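## Task

Read the ticket on the desk's front edge, which names three labels. On the shelf, each yellow sponge sits directly above a label on the shelf edge. Move the three yellow sponges whose labels are on the ticket onto the desk. They must stay on the desk without the robot holding them in place at the end. The robot must not tip over or finish leaning, or the task fails.

## Robot and tools

Robot: a Hello Robot Stretch 3 with one arm. It has a two-wheel differential base (0.33 m long, 0.34 m wide), a lift that slides the arm up a mast, and a telescoping arm that sticks out to the robot's RIGHT side. The arm cannot reach forward, so to move the gripper forward or back you drive the base. On-the-spot turns pivot about the wheel-axle midpoint, 0.05 m behind the front edge. With the arm in and the wrist folded, a turn sweeps a 0.28 m radius circle. An unfolded, level gripper reaches outside that circle.

Frames: the base frame has its origin on the floor between the drive wheels, x forward, y left, z up. hand_pose is reported in it, located where the closed fingertips meet. With all wrist joints at zero, that hand frame has x up, y pointing back along the arm toward the mast, and z toward the robot's rear. The odometry frame is the base frame as it was when the scene began. Heading is positive to the left, within -3.142 to 3.142. Wheel odometry counts slip as motion.

execute_actions: argument "actions" is a list holding one action or none (none just reports state and images). An action may contain "base", "joints", or both, plus optional "contact_limits"; all parts start at once. "base" takes one key: {"translate_m": d}, a relative straight drive in metres from the current spot, forward positive, range -1 to 1; or {"rotate_rad": d}, a relative turn in radians, left/counter-clockwise positive, range -3.2 to 3.2. The base cannot slide sideways. "joints" is one dictionary of absolute targets by name: lift_m 0 to 1.1 (arm height, m); arm_m 0 to 0.52 (extension, m); wrist_yaw_rad -1.345 to 4.42 (0 along the arm, positive toward the front, 3.0 folded over the base); wrist_pitch_rad -1.57 to 0.451 (0 level, negative tips fingers down); wrist_roll_rad -2.911 to 2.911 (0 fingers side by side); gripper_m -0.089 to 0.179 (larger is wider; real fingertip gap is about 0.007 m less when nearly shut, 0.025 m less when wide, zero below 0.007); head_pan_rad -3.953 to 1.73 (0 forward, positive left, -1.57 looks along the arm); head_tilt_rad -1.53 to 0.419 (negative down). "contact_limits" only accepts arm_m: an effort percentage (1 to 100) that halts the arm; lower is softer, but too low stops instantly. "cameras" picks images: head_camera, nav_camera, wrist_camera or all; omitted/null means all, [] means none. Unknown keys or out-of-range numbers reject the whole call. Each action is capped at 15 s. Joints left out of an action may still be driving to an earlier target.

wait: {"seconds": 0 to 10}; commands nothing, then returns state and images. zoom_image: {"camera", "region": [x0, y0, x1, y1]} in pixels from the top-left, at most 504x504, on that camera's latest full image. Image sizes: head_camera 896x504, nav_camera 672x504 (fisheye), wrist_camera 644x364. finished_scene: {"scene": n} closes the scene permanently and reports success; the goal must already hold.

Result lines: base_status and joint_status tell how each commanded motion ended: done (base: wheels turned the commanded amount, even if slipping), off_target (stopped short, maybe still pushing), contact_stop, time_out, torque_fault. After the last three the target is dropped. A lift or arm that contact-stopped goes slack until commanded again; a slack lift may sink under load or keep pressing. on_its_own covers uncommanded parts; "held at" there is the held target, not the actual position. motor_effort is percent of maximum, positive toward higher joint values, with the action's peak in brackets; readings carry sizeable bias and noise. Wheel effort positive means pushing forward. base_tilt is in degrees, forward and right positive, with a few degrees of fixed bias. turned_by_wheels and turned_by_imu give turning since the last result. lidar_m lists 12 distances in metres from the base origin, 30-degree sectors starting straight ahead and going counter-clockwise (4th left, 7th behind, 10th right); "-" is nothing seen. It scans a plane 0.17 m above the floor, so it sees table legs, not tops, misses clear objects, and parts of sectors 5, 6, 9, 10 may be blocked by the robot. wrist_depth_mm (45 to 1000) and head_depth_mm (280 to 4000, sideways image) are 7x7 grids of median depth from the top-left.

Gripping: send gripper_m below the object's width to grasp; lower squeezes harder, but the stall guard may weaken it. To let go, open at least 0.02 beyond where the fingers met the object. Neither status nor gripper_m reading proves a hold; check images.

Speed: with lift_m under 0.30, arm_m under 0.03 and wrist_yaw_rad above 2.54 the base moves up to 0.30 m/s and 1.9 rad/s; otherwise 0.10 m/s and 0.63 rad/s.

Cautions: fold or unfold the wrist only with lift_m 0.32 to 0.95, wrist_pitch_rad -0.4 and roll near 0; once folded the lift may go down to 0.25. If wrist_yaw_rad is under -0.4, keep pitch at -0.5 or lower. Arm pushes against something solid with the gripper above about 0.45 m can tip the robot; higher contact limits and repeated pushes make it worse. Do not drive while holding or pressing on a fixed object. If the robot snags or leans, reverse the last motion in small steps, release whatever the gripper presses, and lower lift_m to about 0.2 if still tilted. Wrist and head never contact-stop; long hard pushing can switch a wrist servo off for 10 s. Avoid drops, slams and forceful contacts. The world keeps running while you think, and loose objects can get nudged occasionally. Less robot motion time is better.

Each tool is called after "Emit:" as a command line: name --argument value for each argument, lists and objects as JSON in quotes; but a table of rows of numbers goes row by row, as --pt "numbers of a row", without its own name.

## Session

Emit:
execute_actions --actions '[]'

Scene clock: 0.00 s.
base_odometry: x=+0.000 y=+0.000 heading=+0.000 (m, m, rad; odometry frame)
turned_by_wheels: +0.000 (rad since the last result)
turned_by_imu: +0.000 (rad since the last result)
base_tilt: forward=+1.1 right=+0.6 (deg)
lidar_m: 2.74 2.54 1.66 1.52 1.53 1.47 1.03 1.38 2.17 2.23 2.28 2.82
head_depth_mm: 1752 2356 3098 2999 2950 2903 2576 / 1746 2351 2993 2957 2925 2835 2536 / 1753 2238 3032 3012 2986 2922 2539 / 1762 2218 3024 2990 2917 2940 2547 / 1761 2239 2993 2939 2917 2897 2529 / 1759 2374 2959 2906 2838 2811 2533 / 1771 2519 2959 2913 2835 2785 2523
base_status: not commanded
joint_positions: lift_m=+0.521 arm_m=+0.000 wrist_yaw_rad=+2.989 wrist_pitch_rad=-0.514 wrist_roll_rad=+0.005 gripper_m=+0.037 head_pan_rad=-0.007 head_tilt_rad=-0.013
joint_status: not commanded
motor_effort: left_wheel=+0 right_wheel=+0 lift_m=+19 arm_m=+1 wrist_yaw_rad=+1 wrist_pitch_rad=+5 wrist_roll_rad=+0 gripper_m=+0 head_pan_rad=-1 head_tilt_rad=+2 (%)
hand_pose: x=+0.0109 y=+0.0640 z=+0.5131 quat_wxyz=(+0.232, +0.697, +0.127, +0.667) (m; base frame)
wrist_depth_mm: - - - - - - - / - - - - - - - / - - - - - - - / 965 956 957 - - - - / 801 793 - 832 837 859 836 / 687 701 - 697 732 752 741 / 611 611 605 629 631 636 644
pictures: head_camera (sideways: a quarter turn clockwise sets it upright), nav_camera (sideways: a quarter turn counterclockwise sets it upright), wrist_camera
Images, in order (width x height): head_camera 896x504, nav_camera 672x504, wrist_camera 644x364.

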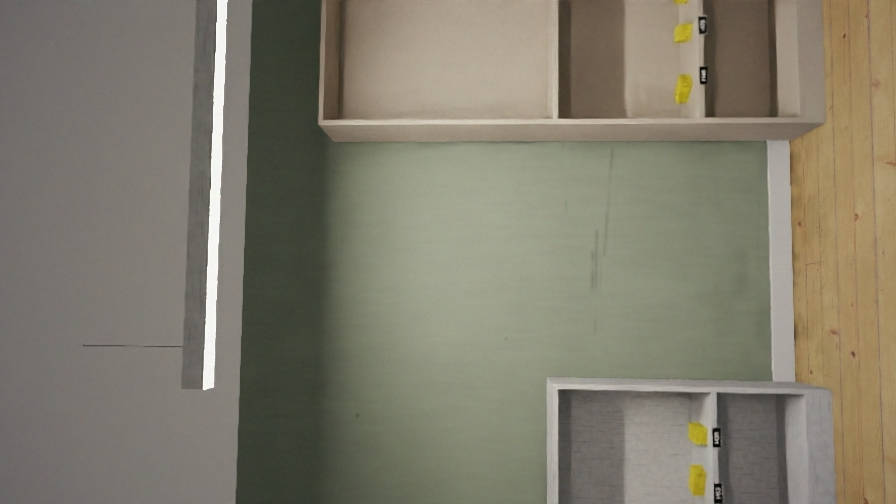

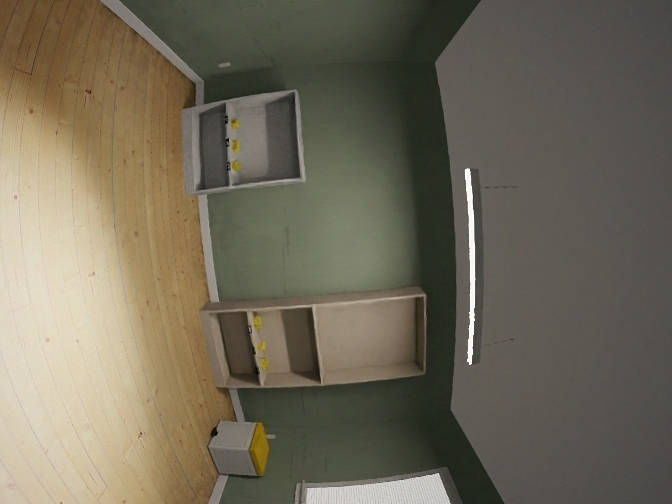

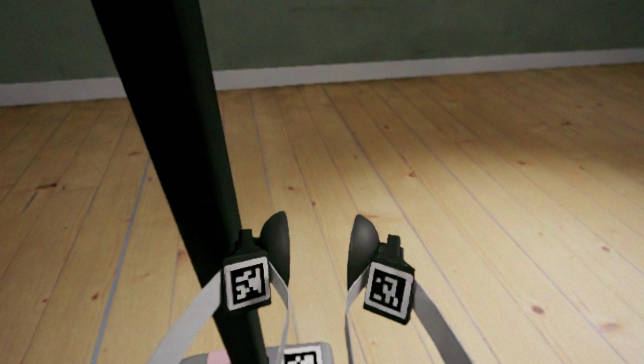

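Emit:
execute_actions --actions '[{"joints": {"head_pan_rad": -3.14, "head_tilt_rad": -0.5}}]' --cameras '["head_camera", "nav_camera"]'

Scene clock: 2.57 s.
base_odometry: x=+0.000 y=+0.000 heading=+0.000 (m, m, rad; odometry frame)
turned_by_wheels: +0.000 (rad since the last result)
turned_by_imu: +0.000 (rad since the last result)
base_tilt: forward=+1.1 right=+0.7 (deg)
lidar_m: 2.76 2.55 1.66 1.52 1.54 1.47 1.03 1.38 2.17 2.23 2.27 2.83
head_depth_mm: 1495 1599 1732 1370 2006 1681 1374 / 1490 1589 1715 1386 2008 1634 1377 / 1479 1598 1714 1397 1308 1642 1372 / 1472 1579 1699 1407 1256 1649 1377 / 1464 1566 1691 1410 1441 1649 1386 / 1452 1561 1679 1426 1142 1713 1387 / 1440 1543 1668 1431 1097 1611 1399
base_status: not commanded
joint_positions: lift_m=+0.521 arm_m=+0.000 wrist_yaw_rad=+2.989 wrist_pitch_rad=-0.514 wrist_roll_rad=+0.005 gripper_m=+0.037 head_pan_rad=-3.133 head_tilt_rad=-0.494
joint_status: all done
motor_effort: left_wheel=+0(0) right_wheel=+0(0) lift_m=+18(18) arm_m=+0(0) wrist_yaw_rad=+1(1) wrist_pitch_rad=+4(5) wrist_roll_rad=+0(0) gripper_m=+0(0) head_pan_rad=-4(44) head_tilt_rad=-3(23) (%)
hand_pose: x=+0.0109 y=+0.0640 z=+0.5131 quat_wxyz=(+0.232, +0.697, +0.127, +0.667) (m; base frame)
wrist_depth_mm: - - - - - - - / - - - - - - - / - - - - - - - / 926 965 955 - - - - / 788 799 - 841 827 851 863 / 671 680 - 702 727 717 733 / 590 603 626 632 622 632 636
pictures: head_camera (sideways: a quarter turn clockwise sets it upright), nav_camera (sideways: a quarter turn counterclockwise sets it upright)
Images, in order (width x height): head_camera 896x504, nav_camera 672x504.

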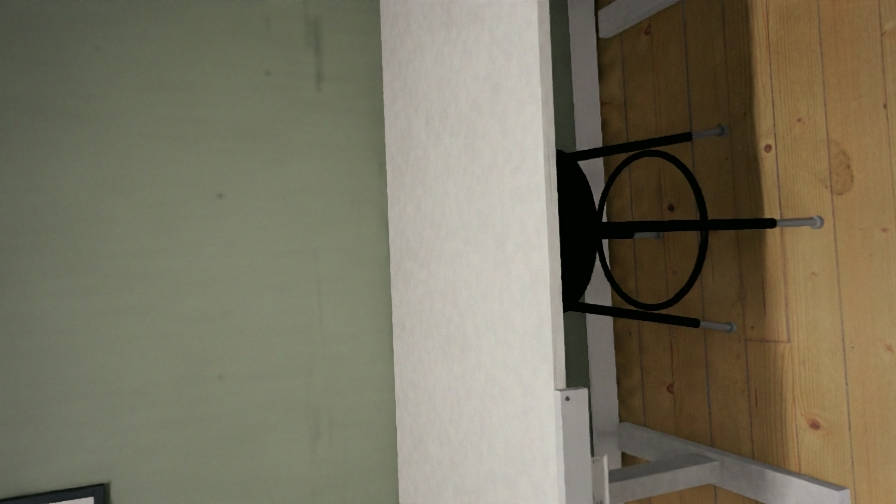

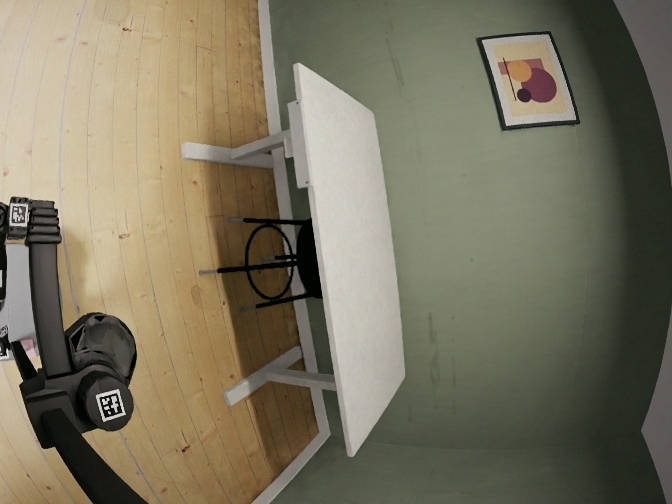

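Emit:
execute_actions --actions '[{"base": {"translate_m": -0.3}, "joints": {"wrist_pitch_rad": -0.4, "wrist_yaw_rad": 0.0, "lift_m": 0.45, "head_pan_rad": -1.57, "head_tilt_rad": -0.7}}]' --cameras '[]'

Emit:
execute_actions --actions '[{"base": {"rotate_rad": -1.50}, "joints": {"wrist_pitch_rad": 0.18, "lift_m": 0.43}}]' --cameras '["head_camera", "wrist_camera"]'

Scene clock: 10.63 s.
base_odometry: x=-0.300 y=+0.000 heading=+0.000 (m, m, rad; odometry frame)
turned_by_wheels: +0.000 (rad since the last result)
turned_by_imu: +0.000 (rad since the last result)
base_tilt: forward=+1.1 right=+0.6 (deg)
lidar_m: 3.05 2.47 1.61 1.48 1.49 1.19 0.73 0.96 1.80 2.28 2.30 2.88
head_depth_mm: 1993 2215 2498 2171 1707 1421 1211 / 1988 2196 2461 2173 1724 1430 1209 / 1958 2150 2412 2184 1730 1426 1233 / 1934 2137 2390 2192 1741 1430 1230 / 1925 2122 2394 2238 1750 1450 1229 / 1902 2103 2355 2259 1764 1458 1235 / 1910 2105 2357 2261 1768 1456 1242
base_status: done
joint_positions: lift_m=+0.450 arm_m=+0.000 wrist_yaw_rad=+0.002 wrist_pitch_rad=-0.421 wrist_roll_rad=+0.005 gripper_m=+0.037 head_pan_rad=-1.577 head_tilt_rad=-0.691
joint_status: all done
motor_effort: left_wheel=+0(7) right_wheel=+0(5) lift_m=+15(15) arm_m=+0(1) wrist_yaw_rad=-1(1) wrist_pitch_rad=+7(8) wrist_roll_rad=+0(0) gripper_m=+0(0) head_pan_rad=+3(44) head_tilt_rad=-4(17) (%)
hand_pose: x=-0.0210 y=-0.3689 z=+0.4622 quat_wxyz=(+0.690, +0.148, -0.693, -0.148) (m; base frame)
wrist_depth_mm: - - - - - - - / - - - - - - - / - - - - - - - / 966 987 - - - - - / 773 775 838 785 823 857 834 / 661 660 697 673 703 707 696 / 556 569 581 588 592 612 592
pictures: none
No camera images: the call's "cameras" was empty. Leave "cameras" out to get every camera's image.

Scene clock: 13.97 s.
base_odometry: x=-0.300 y=+0.000 heading=-1.500 (m, m, rad; odometry frame)
turned_by_wheels: -1.500 (rad since the last result)
turned_by_imu: -1.479 (rad since the last result)
base_tilt: forward=+1.1 right=+0.6 (deg)
lidar_m: 2.28 2.35 3.04 3.03 2.28 1.57 1.47 1.51 1.19 0.73 1.12 1.90
head_depth_mm: 1207 1340 1292 956 1615 1420 1209 / 1210 1342 1314 959 1348 1421 1216 / 1207 1337 1328 971 1067 1398 1201 / 1204 1332 1342 980 1601 1404 1228 / 1207 1330 1352 984 1317 1441 1230 / 1202 1330 1364 992 1610 1449 1232 / 1201 1325 1378 1000 863 1420 1236
base_status: done
joint_positions: lift_m=+0.430 arm_m=+0.000 wrist_yaw_rad=+0.002 wrist_pitch_rad=+0.154 wrist_roll_rad=+0.005 gripper_m=+0.037 head_pan_rad=-1.577 head_tilt_rad=-0.691
joint_status: all done
motor_effort: left_wheel=+2(7) right_wheel=-3(8) lift_m=+15(17) arm_m=+0(0) wrist_yaw_rad=-1(1) wrist_pitch_rad=+8(11) wrist_roll_rad=+0(0) gripper_m=+0(0) head_pan_rad=+2(3) head_tilt_rad=-3(4) (%)
hand_pose: x=-0.0210 y=-0.4018 z=+0.5845 quat_wxyz=(+0.703, -0.053, -0.707, +0.055) (m; base frame)
wrist_depth_mm: - - - - - - - / - - - - - - - / 658 602 550 511 469 446 505 / - - - - - - - / 778 - - 570 - - - / 757 - - - - - - / 791 - - - - - -
pictures: head_camera (sideways: a quarter turn clockwise sets it upright), wrist_camera
Images, in order (width x height): head_camera 896x504, wrist_camera 644x364.

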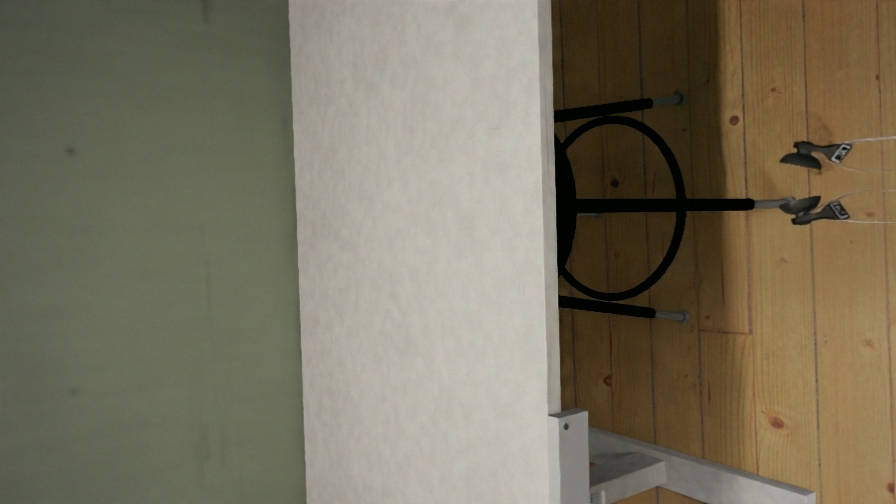

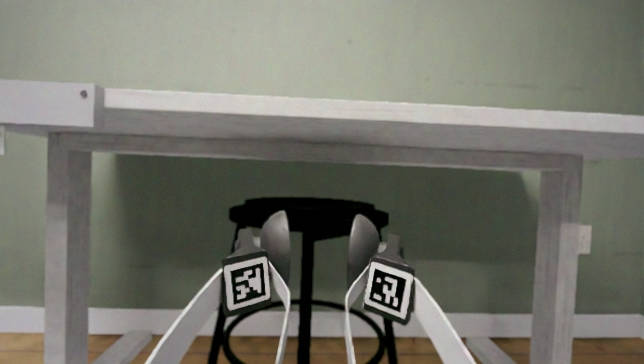

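Emit:
execute_actions --actions '[{"base": {"rotate_rad": 0.08}}]' --cameras '[]'

Emit:
execute_actions --actions '[{"base": {"translate_m": 0.5}, "joints": {"arm_m": 0.15}}]' --cameras '["head_camera", "wrist_camera"]'

Scene clock: 16.13 s.
base_odometry: x=-0.300 y=+0.000 heading=-1.420 (m, m, rad; odometry frame)
turned_by_wheels: +0.080 (rad since the last result)
turned_by_imu: +0.079 (rad since the last result)
base_tilt: forward=+1.0 right=+0.7 (deg)
lidar_m: 2.28 2.39 3.08 3.04 2.09 1.53 1.48 1.53 0.97 0.73 1.12 2.05
head_depth_mm: 1189 1312 1299 952 1564 1415 1206 / 1195 1314 1315 964 1289 1414 1216 / 1197 1321 1325 969 1037 1394 1195 / 1211 1332 1338 977 1586 1429 1227 / 1212 1344 1353 983 1655 1443 1229 / 1224 1350 1372 992 1502 1457 1237 / 1230 1359 1380 998 873 1427 1242
base_status: done
joint_positions: lift_m=+0.430 arm_m=+0.000 wrist_yaw_rad=+0.002 wrist_pitch_rad=+0.154 wrist_roll_rad=+0.005 gripper_m=+0.037 head_pan_rad=-1.577 head_tilt_rad=-0.692
joint_status: not commanded
motor_effort: left_wheel=-3(6) right_wheel=+2(7) lift_m=+15(15) arm_m=+1(0) wrist_yaw_rad=-1(1) wrist_pitch_rad=+9(9) wrist_roll_rad=+1(0) gripper_m=+0(0) head_pan_rad=+3(3) head_tilt_rad=-2(3) (%)
hand_pose: x=-0.0210 y=-0.4018 z=+0.5845 quat_wxyz=(+0.703, -0.054, -0.707, +0.055) (m; base frame)
wrist_depth_mm: - - - - - - - / - - - - - - - / 401 453 550 494 465 428 399 / - - - - - - 748 / - - - 576 - - 783 / - - - - - - 791 / - 808 - - - - 749
pictures: none
No camera images: the call's "cameras" was empty. Leave "cameras" out to get every camera's image.

Scene clock: 22.13 s.
base_odometry: x=-0.225 y=-0.494 heading=-1.420 (m, m, rad; odometry frame)
turned_by_wheels: +0.000 (rad since the last result)
turned_by_imu: -0.002 (rad since the last result)
base_tilt: forward=+1.1 right=+0.7 (deg)
lidar_m: 1.78 1.86 2.56 3.03 2.79 2.05 1.98 1.54 0.92 1.00 1.49 1.83
head_depth_mm: 1186 1310 1298 957 832 1416 1208 / 1196 1326 1310 962 834 1425 1243 / 1198 1332 1323 967 842 1397 - / 1207 1334 1339 975 1600 1433 1225 / 1219 1343 1506 1634 1704 1446 1234 / 1221 1357 1525 1727 1763 1448 1238 / 1229 1363 1527 1737 1774 1460 1240
base_status: done
joint_positions: lift_m=+0.430 arm_m=+0.150 wrist_yaw_rad=+0.002 wrist_pitch_rad=+0.155 wrist_roll_rad=+0.005 gripper_m=+0.037 head_pan_rad=-1.577 head_tilt_rad=-0.692
joint_status: all done
motor_effort: left_wheel=-2(5) right_wheel=+2(8) lift_m=+15(15) arm_m=+3(3) wrist_yaw_rad=-1(1) wrist_pitch_rad=+8(8) wrist_roll_rad=+0(0) gripper_m=+0(0) head_pan_rad=+3(2) head_tilt_rad=-4(3) (%)
hand_pose: x=-0.0210 y=-0.5516 z=+0.5847 quat_wxyz=(+0.703, -0.054, -0.707, +0.055) (m; base frame)
wrist_depth_mm: - - - - - - - / - 268 264 244 239 237 236 / - - 701 507 249 246 403 / - - - - - - - / - - - - - - 501 / - - - - - - - / - - - - - - -
pictures: head_camera (sideways: a quarter turn clockwise sets it upright), wrist_camera
Images, in order (width x height): head_camera 896x504, wrist_camera 644x364.

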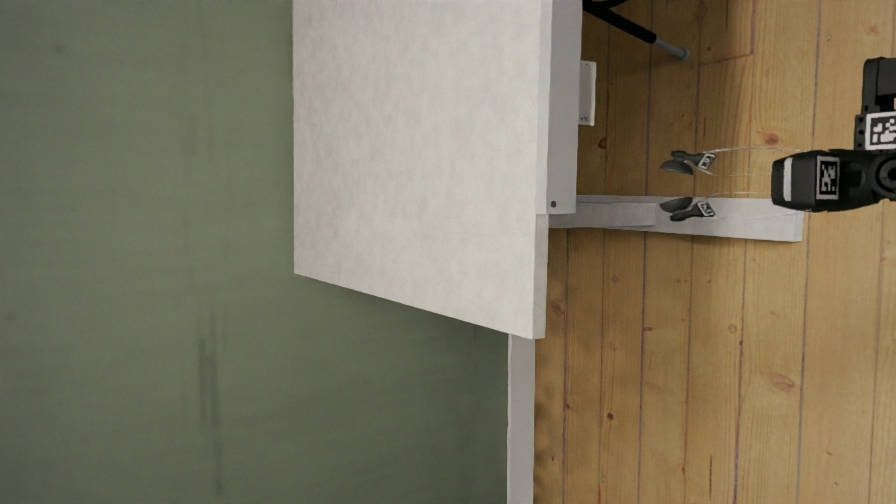

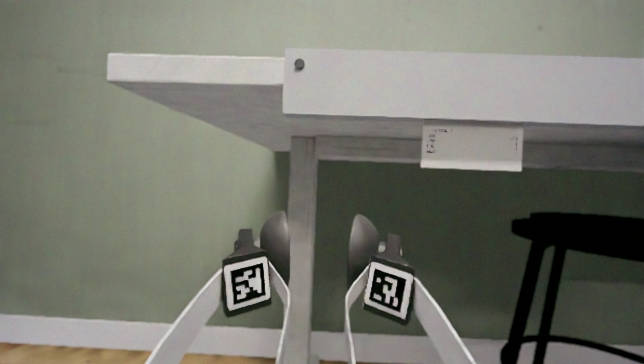

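Emit:
execute_actions --actions '[{"base": {"translate_m": -0.09}, "joints": {"arm_m": 0.31}}]' --cameras '["wrist_camera"]'

Scene clock: 25.67 s.
base_odometry: x=-0.238 y=-0.405 heading=-1.420 (m, m, rad; odometry frame)
turned_by_wheels: +0.000 (rad since the last result)
turned_by_imu: +0.000 (rad since the last result)
base_tilt: forward=+1.1 right=+0.6 (deg)
lidar_m: 1.87 1.96 2.69 3.05 2.67 1.95 1.89 1.48 0.86 0.99 1.49 1.96
head_depth_mm: 1184 1314 1291 955 1309 1419 1213 / 1196 1324 1312 961 835 1460 1180 / 1202 1327 1327 968 839 1491 1194 / 1211 1338 1341 977 1351 1434 1221 / 1215 1344 1435 981 1651 1444 1231 / 1224 1354 1518 1667 1710 1455 1234 / 1231 1363 1535 1756 1773 1455 1238
base_status: done
joint_positions: lift_m=+0.430 arm_m=+0.310 wrist_yaw_rad=+0.001 wrist_pitch_rad=+0.156 wrist_roll_rad=+0.005 gripper_m=+0.037 head_pan_rad=-1.577 head_tilt_rad=-0.692
joint_status: all done
motor_effort: left_wheel=-2(9) right_wheel=+2(3) lift_m=+15(15) arm_m=+4(4) wrist_yaw_rad=-1(1) wrist_pitch_rad=+8(8) wrist_roll_rad=+0(1) gripper_m=-1(0) head_pan_rad=+2(2) head_tilt_rad=-2(3) (%)
hand_pose: x=-0.0211 y=-0.7116 z=+0.5848 quat_wxyz=(+0.703, -0.054, -0.707, +0.055) (m; base frame)
wrist_depth_mm: 171 162 157 91 91 89 92 / 265 255 247 92 90 90 211 / 898 902 443 92 91 90 390 / 900 887 498 900 878 849 850 / 860 869 492 857 867 877 401 / 885 880 911 893 854 877 542 / 873 891 885 880 892 880 872
pictures: wrist_camera
Images, in order (width x height): wrist_camera 644x364.

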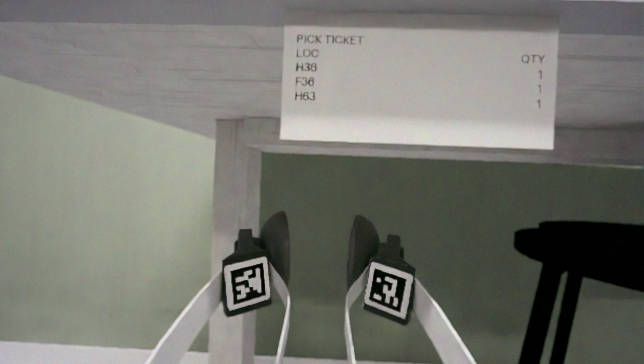

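Emit:
zoom_image --camera "wrist_camera" --region '[280, 25, 400, 115]'

Region (280, 25, 400, 115) of wrist_camera's 644x364 image, scaled by 4.200; it fills the top 378 rows of this view, and the rest is white.

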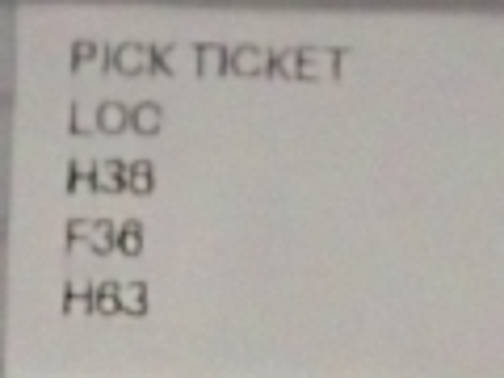

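Emit:
execute_actions --actions '[{"joints": {"arm_m": 0.34, "lift_m": 0.445}}]' --cameras '["wrist_camera"]'

Scene clock: 28.83 s.
base_odometry: x=-0.238 y=-0.405 heading=-1.420 (m, m, rad; odometry frame)
turned_by_wheels: +0.000 (rad since the last result)
turned_by_imu: +0.000 (rad since the last result)
base_tilt: forward=+1.1 right=+0.7 (deg)
lidar_m: 1.87 1.96 2.70 3.05 2.67 1.96 1.89 1.47 0.86 0.99 1.49 1.95
head_depth_mm: 1187 1309 1292 954 1309 1420 1222 / 1197 1319 1304 960 834 1496 1196 / 1203 1327 1323 969 837 - 1218 / 1211 1339 1334 977 1356 1426 1224 / 1210 1344 1433 983 1655 1444 1231 / 1226 1352 1524 1673 1706 1452 1238 / 1231 1363 1527 1761 1762 1458 1240
base_status: not commanded
joint_positions: lift_m=+0.445 arm_m=+0.340 wrist_yaw_rad=+0.001 wrist_pitch_rad=+0.156 wrist_roll_rad=+0.005 gripper_m=+0.037 head_pan_rad=-1.577 head_tilt_rad=-0.692
joint_status: all done
motor_effort: left_wheel=-2(2) right_wheel=+2(2) lift_m=+21(21) arm_m=+2(4) wrist_yaw_rad=-1(1) wrist_pitch_rad=+8(8) wrist_roll_rad=+0(1) gripper_m=+0(0) head_pan_rad=+2(3) head_tilt_rad=-3(3) (%)
hand_pose: x=-0.0211 y=-0.7416 z=+0.5994 quat_wxyz=(+0.703, -0.054, -0.707, +0.055) (m; base frame)
wrist_depth_mm: 144 130 71 62 61 60 60 / 213 207 195 62 61 61 60 / 850 822 384 62 61 61 60 / 868 851 419 63 62 61 60 / 869 852 646 860 828 834 483 / 856 873 841 869 853 824 331 / 857 847 454 859 872 832 841
pictures: wrist_camera
Images, in order (width x height): wrist_camera 644x364.

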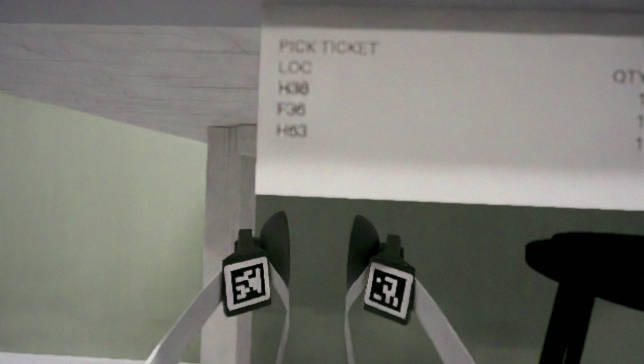

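Emit:
zoom_image --camera "wrist_camera" --region '[265, 55, 345, 145]'

Region (265, 55, 345, 145) of wrist_camera's 644x364 image, scaled by 5.600.

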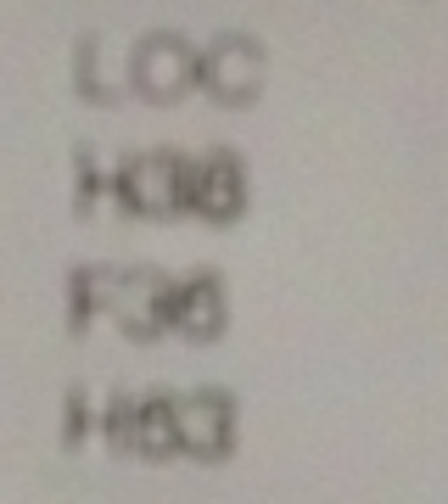

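Emit:
execute_actions --actions '[{"joints": {"arm_m": 0.0, "head_pan_rad": 1.25, "head_tilt_rad": -0.3}}]' --cameras '["head_camera"]'

Emit:
execute_actions --actions '[{"joints": {"wrist_pitch_rad": -0.4, "wrist_yaw_rad": 3.0, "head_pan_rad": 1.73}}]' --cameras '["head_camera"]'

Scene clock: 37.90 s.
base_odometry: x=-0.238 y=-0.405 heading=-1.420 (m, m, rad; odometry frame)
turned_by_wheels: +0.000 (rad since the last result)
turned_by_imu: -0.001 (rad since the last result)
base_tilt: forward=+1.2 right=+0.6 (deg)
lidar_m: 1.86 1.96 2.68 3.04 2.67 1.96 1.89 1.47 0.86 0.99 1.49 1.95
head_depth_mm: 3018 3228 3277 3216 2871 2119 1630 / 3202 3359 3471 3618 3005 2141 1632 / 3117 3181 3333 3442 3043 2135 1631 / 3020 3109 3235 3368 3085 2132 1631 / 2934 3015 3128 3291 3107 2153 1644 / 2894 3018 3138 3298 3098 2142 1644 / 2818 2984 3054 3186 3086 2161 1654
base_status: not commanded
joint_positions: lift_m=+0.445 arm_m=+0.000 wrist_yaw_rad=+0.001 wrist_pitch_rad=+0.156 wrist_roll_rad=+0.005 gripper_m=+0.037 head_pan_rad=+1.243 head_tilt_rad=-0.310
joint_status: all done
motor_effort: left_wheel=-2(2) right_wheel=+2(2) lift_m=+21(21) arm_m=-2(3) wrist_yaw_rad=-1(1) wrist_pitch_rad=+8(8) wrist_roll_rad=+1(1) gripper_m=+0(0) head_pan_rad=+3(42) head_tilt_rad=+4(22) (%)
hand_pose: x=-0.0211 y=-0.4021 z=+0.5994 quat_wxyz=(+0.703, -0.054, -0.707, +0.055) (m; base frame)
wrist_depth_mm: - - - - - - - / - - - - - - - / - - 411 391 383 416 503 / - - - - - - - / - - - - - 678 671 / - - - - - - - / - - - - - - -
pictures: head_camera (sideways: a quarter turn clockwise sets it upright)
Images, in order (width x height): head_camera 896x504.

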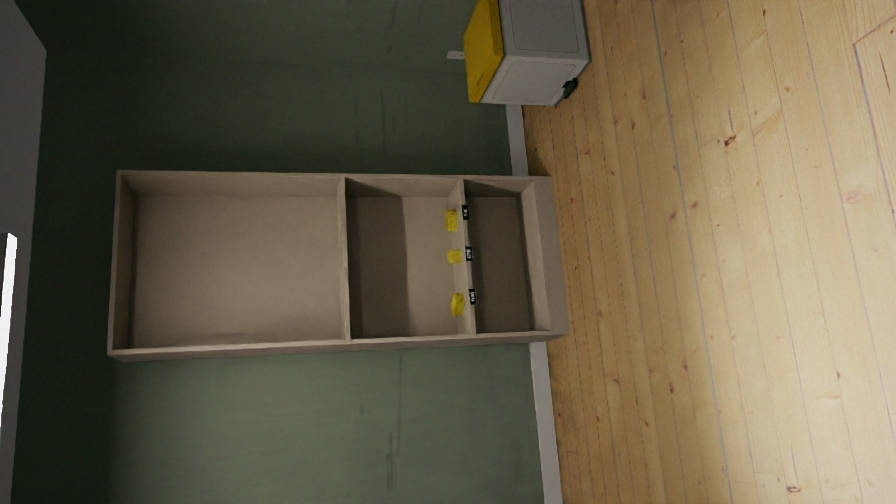

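Scene clock: 40.40 s.
base_odometry: x=-0.238 y=-0.405 heading=-1.420 (m, m, rad; odometry frame)
turned_by_wheels: +0.000 (rad since the last result)
turned_by_imu: +0.000 (rad since the last result)
base_tilt: forward=+1.1 right=+0.6 (deg)
lidar_m: 1.86 1.96 2.69 3.04 2.67 1.96 1.89 1.47 0.86 0.98 1.49 1.96
head_depth_mm: 2825 2918 3061 3163 2962 2117 1625 / 2891 2995 3155 3301 3039 2128 1630 / 2928 3066 3218 3366 3050 2118 1628 / 3029 3179 3268 3428 3048 2140 1630 / 3089 3237 3341 3427 3071 2126 1642 / 3150 3273 3382 3460 3100 - - / - - - - - - -
base_status: not commanded
joint_positions: lift_m=+0.445 arm_m=+0.000 wrist_yaw_rad=+2.997 wrist_pitch_rad=-0.415 wrist_roll_rad=+0.005 gripper_m=+0.037 head_pan_rad=+1.716 head_tilt_rad=-0.310
joint_status: all done
joint sent to its limit — the command would take head_pan_rad past its upper limit, so that joint was sent only as far as its limit.
motor_effort: left_wheel=-2(2) right_wheel=+2(2) lift_m=+21(21) arm_m=-2(2) wrist_yaw_rad=+3(3) wrist_pitch_rad=+5(8) wrist_roll_rad=+0(1) gripper_m=+0(1) head_pan_rad=+3(31) head_tilt_rad=+4(4) (%)
hand_pose: x=+0.0111 y=+0.0773 z=+0.4582 quat_wxyz=(+0.196, +0.702, +0.095, +0.678) (m; base frame)
wrist_depth_mm: - - - - - - - / - - - - - - - / - - - - - - - / 964 946 - - - - - / 790 803 - 810 821 846 860 / 663 675 - 669 697 710 730 / 567 575 561 593 584 596 599
pictures: head_camera (sideways: a quarter turn clockwise sets it upright)
Images, in order (width x height): head_camera 896x504.

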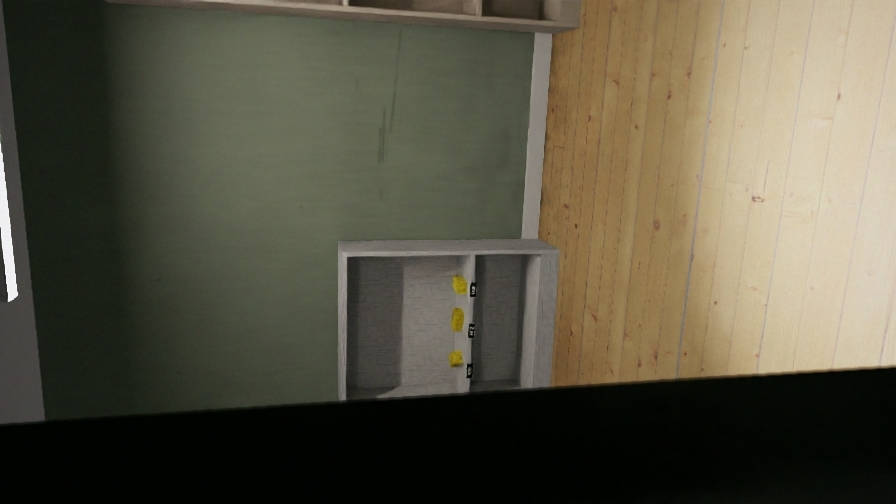

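Emit:
zoom_image --camera "head_camera" --region '[440, 270, 500, 385]'

Region (440, 270, 500, 385) of head_camera's 896x504 image, scaled by 4.383, with more detail than that image has; it fills the left 263 columns of this view, and the rest is white.

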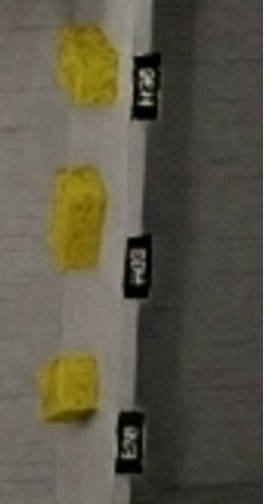

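Emit:
execute_actions --actions '[{"joints": {"lift_m": 0.28, "head_pan_rad": 0.0, "head_tilt_rad": -0.45}}]' --cameras '[]'

Emit:
execute_actions --actions '[{"base": {"rotate_rad": 1.571}}]' --cameras '[]'

Emit:
execute_actions --actions '[{"base": {"translate_m": 1.0}}]' --cameras '[]'

Emit:
execute_actions --actions '[{"base": {"translate_m": 0.6}, "joints": {"head_pan_rad": -0.6}}]' --cameras '["head_camera"]'

Scene clock: 44.20 s.
base_odometry: x=-0.238 y=-0.405 heading=-1.420 (m, m, rad; odometry frame)
turned_by_wheels: +0.000 (rad since the last result)
turned_by_imu: +0.000 (rad since the last result)
base_tilt: forward=+1.1 right=+0.6 (deg)
lidar_m: 1.86 1.95 2.69 3.04 2.67 1.95 1.89 1.47 0.86 0.98 1.49 1.96
head_depth_mm: 1554 1643 1746 1884 2031 1779 1426 / 1562 1663 1775 1914 2051 1777 1440 / 1582 1684 1789 1917 2077 1788 1436 / 1591 1689 1806 1942 2092 1790 1441 / 1590 1703 1828 1972 2111 1804 1452 / 1632 1733 1851 1996 2139 1807 1454 / 1646 1753 1876 2023 2163 1817 1457
base_status: not commanded
joint_positions: lift_m=+0.280 arm_m=+0.000 wrist_yaw_rad=+2.997 wrist_pitch_rad=-0.416 wrist_roll_rad=+0.005 gripper_m=+0.037 head_pan_rad=+0.007 head_tilt_rad=-0.444
joint_status: all done
motor_effort: left_wheel=-2(2) right_wheel=+2(2) lift_m=+15(17) arm_m=-2(2) wrist_yaw_rad=+3(3) wrist_pitch_rad=+5(5) wrist_roll_rad=+1(0) gripper_m=+0(1) head_pan_rad=-4(44) head_tilt_rad=-1(15) (%)
hand_pose: x=+0.0110 y=+0.0771 z=+0.2932 quat_wxyz=(+0.196, +0.702, +0.096, +0.678) (m; base frame)
wrist_depth_mm: - - - - - - - / - - - - - - - / 900 930 967 987 - - - / 697 704 725 715 743 771 782 / 562 564 - 591 585 608 605 / 467 497 - 504 512 488 502 / - - - - 420 426 437
pictures: none
No camera images: the call's "cameras" was empty. Leave "cameras" out to get every camera's image.

Scene clock: 46.30 s.
base_odometry: x=-0.238 y=-0.405 heading=+0.151 (m, m, rad; odometry frame)
turned_by_wheels: +1.571 (rad since the last result)
turned_by_imu: +1.541 (rad since the last result)
base_tilt: forward=+1.1 right=+0.6 (deg)
lidar_m: 3.03 2.68 1.96 1.89 1.47 0.86 0.98 1.49 1.96 1.87 1.96 2.67
head_depth_mm: 2738 2915 3091 3229 2347 1777 1433 / 2800 2924 3152 3140 2371 1787 1429 / 2855 3039 3227 3356 2365 1783 1430 / 2863 3056 3248 3392 2390 1797 1435 / 2881 3047 3211 3337 2396 1794 1443 / 2925 3119 3229 3357 2409 1808 1450 / 2906 3133 3228 3274 2426 1809 1460
base_status: done
joint_positions: lift_m=+0.280 arm_m=+0.000 wrist_yaw_rad=+2.998 wrist_pitch_rad=-0.416 wrist_roll_rad=+0.005 gripper_m=+0.037 head_pan_rad=+0.007 head_tilt_rad=-0.445
joint_status: not commanded
motor_effort: left_wheel=-2(12) right_wheel=+2(13) lift_m=+15(15) arm_m=-1(1) wrist_yaw_rad=+3(3) wrist_pitch_rad=+6(5) wrist_roll_rad=+0(0) gripper_m=+0(0) head_pan_rad=-4(3) head_tilt_rad=-2(3) (%)
hand_pose: x=+0.0110 y=+0.0771 z=+0.2932 quat_wxyz=(+0.196, +0.702, +0.096, +0.678) (m; base frame)
wrist_depth_mm: - - - - - - - / - - - - - - - / 900 895 938 955 - - - / 706 700 716 736 758 746 760 / 566 562 - 590 616 600 603 / 467 495 - 510 498 495 498 / - - - - 424 432 432
pictures: none
No camera images: the call's "cameras" was empty. Leave "cameras" out to get every camera's image.

Scene clock: 51.40 s.
base_odometry: x=+0.750 y=-0.255 heading=+0.151 (m, m, rad; odometry frame)
turned_by_wheels: +0.000 (rad since the last result)
turned_by_imu: -0.001 (rad since the last result)
base_tilt: forward=+1.1 right=+0.5 (deg)
lidar_m: 2.03 2.14 1.96 1.88 1.97 1.80 1.80 2.54 1.96 1.88 1.95 2.08
head_depth_mm: 1866 1992 2147 2251 2222 1773 1431 / 1963 2076 2210 2347 2263 1782 1435 / 1969 2110 2259 2405 2374 1785 1440 / 1983 2139 2268 2431 2368 1788 1443 / 2002 2136 2294 2472 2389 1794 1448 / 2027 2160 2243 2400 2304 1812 1446 / 2042 2164 2251 2401 2336 1810 1453
base_status: done
joint_positions: lift_m=+0.280 arm_m=+0.000 wrist_yaw_rad=+2.998 wrist_pitch_rad=-0.416 wrist_roll_rad=+0.005 gripper_m=+0.037 head_pan_rad=+0.007 head_tilt_rad=-0.446
joint_status: not commanded
motor_effort: left_wheel=-2(10) right_wheel=+2(12) lift_m=+15(15) arm_m=-2(2) wrist_yaw_rad=+2(3) wrist_pitch_rad=+5(6) wrist_roll_rad=+0(0) gripper_m=+0(0) head_pan_rad=-4(4) head_tilt_rad=-1(2) (%)
hand_pose: x=+0.0109 y=+0.0771 z=+0.2932 quat_wxyz=(+0.196, +0.702, +0.096, +0.678) (m; base frame)
wrist_depth_mm: - - - - - - - / - - - - - - - / 897 898 931 912 - - - / 696 688 725 730 748 760 748 / 564 561 - 586 588 603 622 / 472 485 - 501 504 500 513 / - - - - 424 429 430
pictures: none
No camera images: the call's "cameras" was empty. Leave "cameras" out to get every camera's image.

Scene clock: 55.03 s.
base_odometry: x=+1.343 y=-0.165 heading=+0.151 (m, m, rad; odometry frame)
turned_by_wheels: +0.000 (rad since the last result)
turned_by_imu: -0.001 (rad since the last result)
base_tilt: forward=+1.1 right=+0.6 (deg)
lidar_m: 1.44 1.58 1.96 1.89 1.96 2.65 2.61 2.65 1.95 1.88 1.69 1.73
head_depth_mm: 2025 2167 2313 2474 2135 1771 1418 / 1893 2025 2194 2359 2348 1778 1437 / 1648 1751 1842 1948 2041 1785 1444 / 1641 1734 1838 1947 2058 1789 1443 / 1556 1644 1731 1855 1945 1750 1444 / 1469 1561 1618 1726 1689 1720 1448 / 1373 1398 1525 1681 1817 1814 1456
base_status: done
joint_positions: lift_m=+0.280 arm_m=+0.000 wrist_yaw_rad=+2.998 wrist_pitch_rad=-0.416 wrist_roll_rad=+0.005 gripper_m=+0.037 head_pan_rad=-0.593 head_tilt_rad=-0.446
joint_status: all done
motor_effort: left_wheel=-2(8) right_wheel=+2(11) lift_m=+15(16) arm_m=-2(2) wrist_yaw_rad=+2(3) wrist_pitch_rad=+6(6) wrist_roll_rad=+0(0) gripper_m=+0(0) head_pan_rad=-4(37) head_tilt_rad=-2(2) (%)
hand_pose: x=+0.0108 y=+0.0771 z=+0.2932 quat_wxyz=(+0.196, +0.702, +0.096, +0.678) (m; base frame)
wrist_depth_mm: - - - - - - - / - - - - - - - / 903 907 973 947 - - - / 683 678 714 730 721 755 778 / 563 569 - 591 595 584 595 / 466 489 - 503 501 504 506 / - - - - 422 422 430
pictures: head_camera (sideways: a quarter turn clockwise sets it upright)
Images, in order (width x height): head_camera 896x504.

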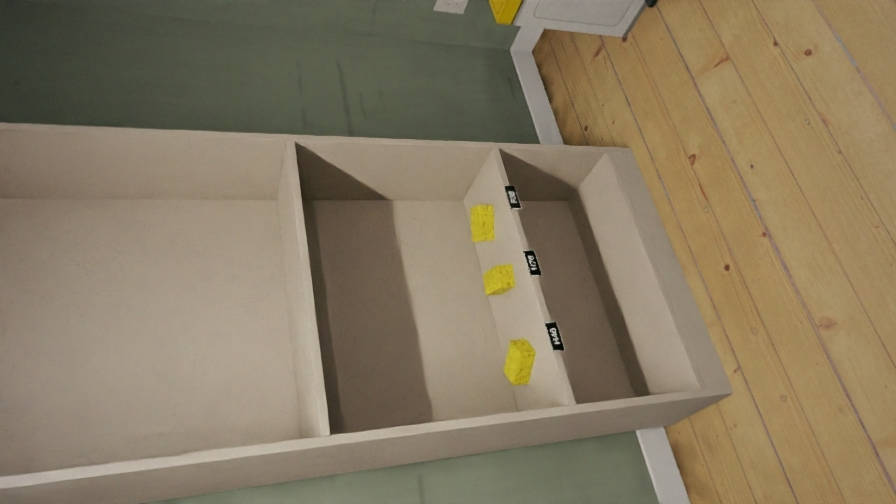

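Emit:
zoom_image --camera "head_camera" --region '[460, 175, 580, 395]'

Emit:
execute_actions --actions '[{"joints": {"head_pan_rad": 0.55}}]' --cameras '["head_camera"]'

Region (460, 175, 580, 395) of head_camera's 896x504 image, scaled by 2.291, with more detail than that image has; it fills the left 275 columns of this view, and the rest is white.

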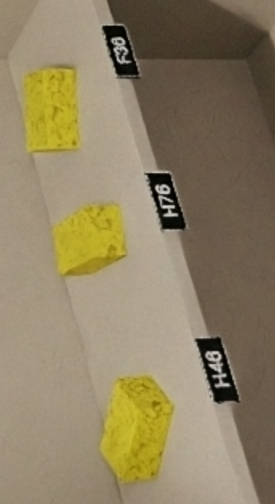

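Scene clock: 56.67 s.
base_odometry: x=+1.343 y=-0.165 heading=+0.151 (m, m, rad; odometry frame)
turned_by_wheels: +0.000 (rad since the last result)
turned_by_imu: +0.000 (rad since the last result)
base_tilt: forward=+1.1 right=+0.6 (deg)
lidar_m: 1.44 1.58 1.96 1.89 1.96 2.65 2.62 2.66 1.96 1.88 1.69 1.73
head_depth_mm: 1494 1582 1674 1778 1892 1783 1425 / 1580 1672 1704 1811 1966 1784 1434 / 1680 1785 1837 1944 1999 1792 1437 / 1797 1913 1985 2080 2194 1806 1441 / 1927 2073 2091 2191 2214 1798 1451 / 2078 2244 2318 2491 2287 1811 1446 / 2008 2085 2177 2277 2314 1815 1454
base_status: not commanded
joint_positions: lift_m=+0.280 arm_m=+0.000 wrist_yaw_rad=+2.998 wrist_pitch_rad=-0.416 wrist_roll_rad=+0.005 gripper_m=+0.037 head_pan_rad=+0.543 head_tilt_rad=-0.446
joint_status: all done
motor_effort: left_wheel=-2(2) right_wheel=+2(2) lift_m=+15(15) arm_m=-2(2) wrist_yaw_rad=+3(3) wrist_pitch_rad=+6(6) wrist_roll_rad=+1(1) gripper_m=+0(1) head_pan_rad=+3(42) head_tilt_rad=-2(2) (%)
hand_pose: x=+0.0108 y=+0.0771 z=+0.2932 quat_wxyz=(+0.196, +0.702, +0.096, +0.678) (m; base frame)
wrist_depth_mm: - - - - - - - / - - - - - - - / 900 879 889 950 - - - / 697 696 710 743 754 758 781 / 558 572 - 586 594 591 609 / 469 489 - 506 502 509 507 / - - - - 425 426 431
pictures: head_camera (sideways: a quarter turn clockwise sets it upright)
Images, in order (width x height): head_camera 896x504.

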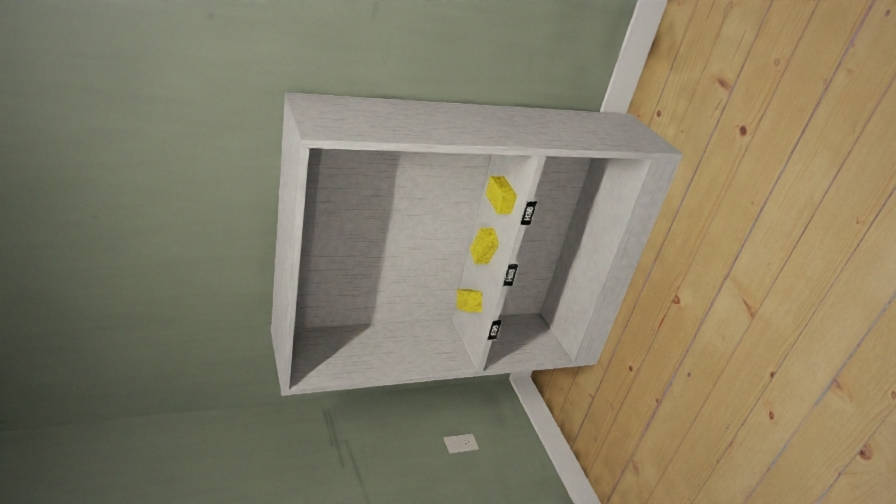

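Emit:
zoom_image --camera "head_camera" --region '[445, 165, 555, 350]'

Region (445, 165, 555, 350) of head_camera's 896x504 image, scaled by 2.724, with more detail than that image has; it fills the left 300 columns of this view, and the rest is white.

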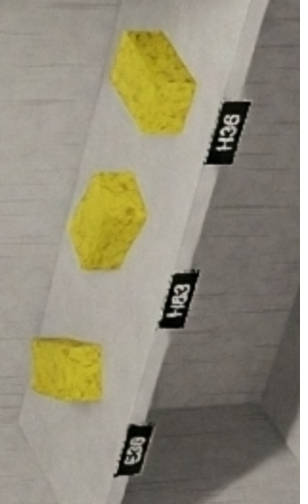

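Emit:
execute_actions --actions '[{"base": {"rotate_rad": 0.717}, "joints": {"head_pan_rad": -1.0, "head_tilt_rad": -0.6}}]' --cameras '[]'

Emit:
execute_actions --actions '[{"base": {"translate_m": 1.0}}]' --cameras '[]'

Emit:
execute_actions --actions '[{"base": {"translate_m": 0.14}}]' --cameras '[]'

Emit:
execute_actions --actions '[{"base": {"rotate_rad": 0.854}}]' --cameras '[]'

Emit:
execute_actions --actions '[{"joints": {"lift_m": 0.36, "head_pan_rad": -1.57, "head_tilt_rad": -0.85}}]' --cameras '[]'

Emit:
execute_actions --actions '[{"joints": {"wrist_yaw_rad": 0.0, "wrist_pitch_rad": 0.0, "gripper_m": 0.14}}]' --cameras '["head_camera", "wrist_camera"]'

Scene clock: 61.20 s.
base_odometry: x=+1.343 y=-0.165 heading=+0.867 (m, m, rad; odometry frame)
turned_by_wheels: +0.717 (rad since the last result)
turned_by_imu: +0.704 (rad since the last result)
base_tilt: forward=+1.1 right=+0.6 (deg)
lidar_m: 1.58 1.90 1.89 2.11 2.81 2.61 2.25 1.89 1.89 1.69 1.44 1.60
head_depth_mm: 1514 1612 1828 2031 1898 1523 1278 / 1480 1581 1785 1987 1850 1533 1283 / 1451 1553 1744 1843 1848 1545 1289 / 1391 1540 1701 1882 1877 1554 1298 / 1446 1584 1725 1923 1951 1556 1298 / 1422 1547 1691 1869 1956 1568 1308 / 1393 1514 1656 1821 1925 1576 1311
base_status: done
joint_positions: lift_m=+0.280 arm_m=+0.000 wrist_yaw_rad=+2.998 wrist_pitch_rad=-0.416 wrist_roll_rad=+0.005 gripper_m=+0.037 head_pan_rad=-0.993 head_tilt_rad=-0.593
joint_status: all done
motor_effort: left_wheel=-2(12) right_wheel=+2(10) lift_m=+15(15) arm_m=-2(2) wrist_yaw_rad=+2(2) wrist_pitch_rad=+6(6) wrist_roll_rad=+0(0) gripper_m=+0(1) head_pan_rad=-4(45) head_tilt_rad=-3(15) (%)
hand_pose: x=+0.0108 y=+0.0771 z=+0.2932 quat_wxyz=(+0.196, +0.702, +0.096, +0.678) (m; base frame)
wrist_depth_mm: - - - - - - - / - - - - - - - / 908 913 944 937 - - - / 688 691 705 731 737 741 774 / 554 556 - 586 591 594 613 / 477 493 - 505 504 504 507 / - - - - 423 434 433
pictures: none
No camera images: the call's "cameras" was empty. Leave "cameras" out to get every camera's image.

Scene clock: 66.30 s.
base_odometry: x=+1.990 y=+0.597 heading=+0.867 (m, m, rad; odometry frame)
turned_by_wheels: +0.000 (rad since the last result)
turned_by_imu: -0.001 (rad since the last result)
base_tilt: forward=+1.0 right=+0.6 (deg)
lidar_m: 1.01 1.23 1.23 1.37 2.20 3.45 3.11 2.55 1.91 1.17 0.97 0.65
head_depth_mm: 864 944 1046 1164 1318 1453 1279 / 845 927 1013 1136 1283 1429 1281 / 829 906 994 1103 1243 1411 1288 / 814 887 971 1071 1203 1371 1285 / 798 866 949 1046 1171 1310 1264 / 784 850 917 985 1054 989 1175 / 769 832 728 940 1041 1007 1152
base_status: done
joint_positions: lift_m=+0.280 arm_m=+0.000 wrist_yaw_rad=+2.998 wrist_pitch_rad=-0.417 wrist_roll_rad=+0.005 gripper_m=+0.037 head_pan_rad=-0.993 head_tilt_rad=-0.593
joint_status: not commanded
motor_effort: left_wheel=-2(9) right_wheel=+2(12) lift_m=+15(15) arm_m=-2(2) wrist_yaw_rad=+3(2) wrist_pitch_rad=+6(5) wrist_roll_rad=+0(0) gripper_m=+0(0) head_pan_rad=-4(3) head_tilt_rad=-3(3) (%)
hand_pose: x=+0.0108 y=+0.0771 z=+0.2932 quat_wxyz=(+0.196, +0.702, +0.096, +0.678) (m; base frame)
wrist_depth_mm: - - - - - - 872 / - - - - - - 913 / 912 911 951 976 - - 966 / 683 704 745 733 750 764 771 / 552 554 - 590 597 605 613 / 471 494 - 513 506 504 514 / - - - - 424 423 429
pictures: none
No camera images: the call's "cameras" was empty. Leave "cameras" out to get every camera's image.

Scene clock: 68.57 s.
base_odometry: x=+2.081 y=+0.704 heading=+0.867 (m, m, rad; odometry frame)
turned_by_wheels: +0.000 (rad since the last result)
turned_by_imu: +0.000 (rad since the last result)
base_tilt: forward=+1.1 right=+0.6 (deg)
lidar_m: 0.90 1.14 1.14 1.27 2.04 3.58 3.22 2.64 1.22 1.04 0.55 0.55
head_depth_mm: 764 837 923 1031 1169 1346 1277 / 749 816 899 1001 1132 1294 1282 / 734 800 880 973 1098 1256 1292 / 718 782 857 952 1068 1208 1266 / 706 767 812 673 918 959 888 / 693 750 718 844 938 1005 864 / 680 734 727 822 912 991 845
base_status: done
joint_positions: lift_m=+0.280 arm_m=+0.000 wrist_yaw_rad=+2.998 wrist_pitch_rad=-0.417 wrist_roll_rad=+0.005 gripper_m=+0.037 head_pan_rad=-0.993 head_tilt_rad=-0.593
joint_status: not commanded
motor_effort: left_wheel=-2(10) right_wheel=+2(11) lift_m=+15(15) arm_m=-2(2) wrist_yaw_rad=+2(2) wrist_pitch_rad=+6(6) wrist_roll_rad=+0(0) gripper_m=+0(0) head_pan_rad=-4(3) head_tilt_rad=-2(2) (%)
hand_pose: x=+0.0108 y=+0.0771 z=+0.2932 quat_wxyz=(+0.196, +0.702, +0.096, +0.678) (m; base frame)
wrist_depth_mm: - - - - - 901 812 / - - - - - 944 837 / 882 914 924 962 - - 893 / 677 690 717 717 736 758 763 / 562 565 - 577 590 604 607 / 469 495 - 502 504 509 505 / - - - - 427 425 431
pictures: none
No camera images: the call's "cameras" was empty. Leave "cameras" out to get every camera's image.

Scene clock: 70.33 s.
base_odometry: x=+2.081 y=+0.704 heading=+1.721 (m, m, rad; odometry frame)
turned_by_wheels: +0.854 (rad since the last result)
turned_by_imu: +0.839 (rad since the last result)
base_tilt: forward=+1.2 right=+0.6 (deg)
lidar_m: 1.14 1.18 1.61 3.48 3.74 2.74 2.22 1.22 0.90 0.55 0.84 0.90
head_depth_mm: 738 791 680 870 954 997 833 / 782 844 686 935 1035 974 1106 / 831 905 744 1012 1132 981 1162 / 892 973 815 1106 1199 1046 1211 / 958 1044 904 1112 1186 1271 1259 / 1037 1155 893 981 1104 1476 1305 / 1117 1213 1269 1375 1490 1527 1304
base_status: done
joint_positions: lift_m=+0.280 arm_m=+0.000 wrist_yaw_rad=+2.998 wrist_pitch_rad=-0.417 wrist_roll_rad=+0.005 gripper_m=+0.037 head_pan_rad=-0.993 head_tilt_rad=-0.593
joint_status: not commanded
motor_effort: left_wheel=-2(11) right_wheel=+2(11) lift_m=+15(15) arm_m=-3(2) wrist_yaw_rad=+2(2) wrist_pitch_rad=+6(5) wrist_roll_rad=+0(0) gripper_m=+0(0) head_pan_rad=-4(4) head_tilt_rad=-3(3) (%)
hand_pose: x=+0.0108 y=+0.0771 z=+0.2932 quat_wxyz=(+0.196, +0.702, +0.096, +0.678) (m; base frame)
wrist_depth_mm: - - - - - - - / - - - - - - - / 879 925 948 978 - - - / 684 691 704 717 747 751 772 / 553 557 - 582 592 599 608 / 473 488 - 508 509 508 496 / - - - - 423 427 431
pictures: none
No camera images: the call's "cameras" was empty. Leave "cameras" out to get every camera's image.

Scene clock: 71.90 s.
base_odometry: x=+2.081 y=+0.704 heading=+1.721 (m, m, rad; odometry frame)
turned_by_wheels: +0.000 (rad since the last result)
turned_by_imu: +0.000 (rad since the last result)
base_tilt: forward=+1.0 right=+0.6 (deg)
lidar_m: 1.14 1.18 1.61 3.49 3.75 2.74 2.22 1.22 0.89 0.55 0.83 0.90
head_depth_mm: 721 814 937 1108 1347 1293 1141 / 721 789 924 1119 1364 1303 1142 / 704 575 853 1007 947 1232 1151 / 710 584 897 1060 989 1239 1154 / 713 565 902 1070 990 1244 1157 / 719 570 908 1078 1005 1249 1163 / 727 577 915 1084 1015 1260 1173
base_status: not commanded
joint_positions: lift_m=+0.360 arm_m=+0.000 wrist_yaw_rad=+2.998 wrist_pitch_rad=-0.417 wrist_roll_rad=+0.005 gripper_m=+0.037 head_pan_rad=-1.563 head_tilt_rad=-0.839
joint_status: all done
motor_effort: left_wheel=-2(2) right_wheel=+2(2) lift_m=+21(21) arm_m=-2(2) wrist_yaw_rad=+2(2) wrist_pitch_rad=+6(6) wrist_roll_rad=+1(0) gripper_m=+0(0) head_pan_rad=-4(36) head_tilt_rad=-5(19) (%)
hand_pose: x=+0.0108 y=+0.0771 z=+0.3727 quat_wxyz=(+0.196, +0.702, +0.096, +0.678) (m; base frame)
wrist_depth_mm: - - - - - - - / - - - - - - - / - - - - - - - / 815 824 844 855 882 873 924 / 669 679 - 709 724 735 719 / 565 573 - 583 594 590 616 / 484 507 - 530 510 502 516
pictures: none
No camera images: the call's "cameras" was empty. Leave "cameras" out to get every camera's image.

Scene clock: 74.40 s.
base_odometry: x=+2.081 y=+0.704 heading=+1.721 (m, m, rad; odometry frame)
turned_by_wheels: +0.000 (rad since the last result)
turned_by_imu: +0.000 (rad since the last result)
base_tilt: forward=+1.1 right=+0.6 (deg)
lidar_m: 1.14 1.18 1.61 3.48 3.74 2.74 2.22 1.21 0.90 0.55 0.84 0.90
head_depth_mm: 720 816 936 1108 1342 1294 1135 / 721 789 922 1117 1369 1311 1144 / 705 576 854 1003 948 1230 1188 / 710 586 897 1064 991 1233 1153 / 713 564 903 1072 991 1247 1158 / 719 570 910 1079 1003 1254 1162 / 727 579 914 1085 1015 1259 1172
base_status: not commanded
joint_positions: lift_m=+0.360 arm_m=+0.000 wrist_yaw_rad=+0.003 wrist_pitch_rad=-0.025 wrist_roll_rad=+0.005 gripper_m=+0.140 head_pan_rad=-1.563 head_tilt_rad=-0.839
joint_status: all done
motor_effort: left_wheel=-3(2) right_wheel=+2(2) lift_m=+21(21) arm_m=-2(2) wrist_yaw_rad=-2(2) wrist_pitch_rad=+8(9) wrist_roll_rad=+0(0) gripper_m=+0(83) head_pan_rad=-4(4) head_tilt_rad=-4(3) (%)
hand_pose: x=-0.0207 y=-0.4008 z=+0.4680 quat_wxyz=(+0.706, +0.010, -0.709, -0.008) (m; base frame)
wrist_depth_mm: 504 510 513 518 551 562 547 / 530 537 533 529 566 572 574 / 544 551 555 552 590 599 584 / 344 354 355 341 622 605 608 / 586 573 588 568 637 642 624 / 610 - 613 604 659 660 661 / 584 584 597 601 686 672 662
pictures: head_camera (sideways: a quarter turn clockwise sets it upright), wrist_camera
Images, in order (width x height): head_camera 896x504, wrist_camera 644x364.

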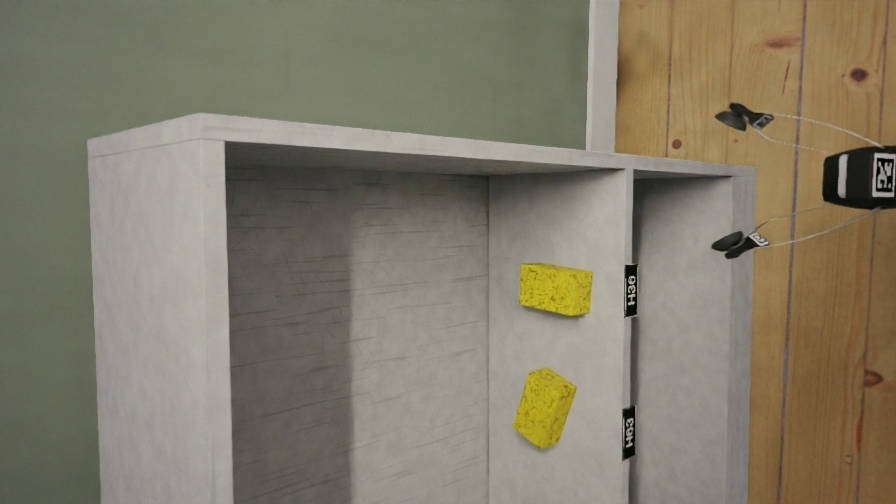

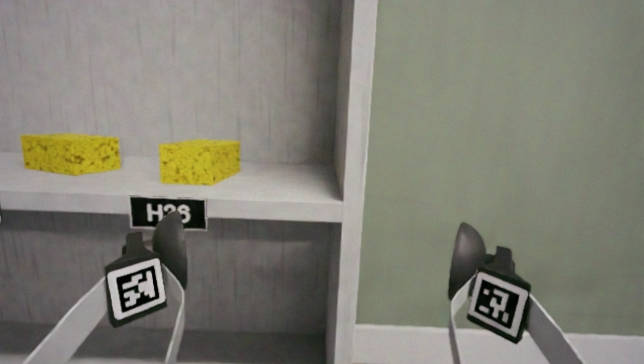

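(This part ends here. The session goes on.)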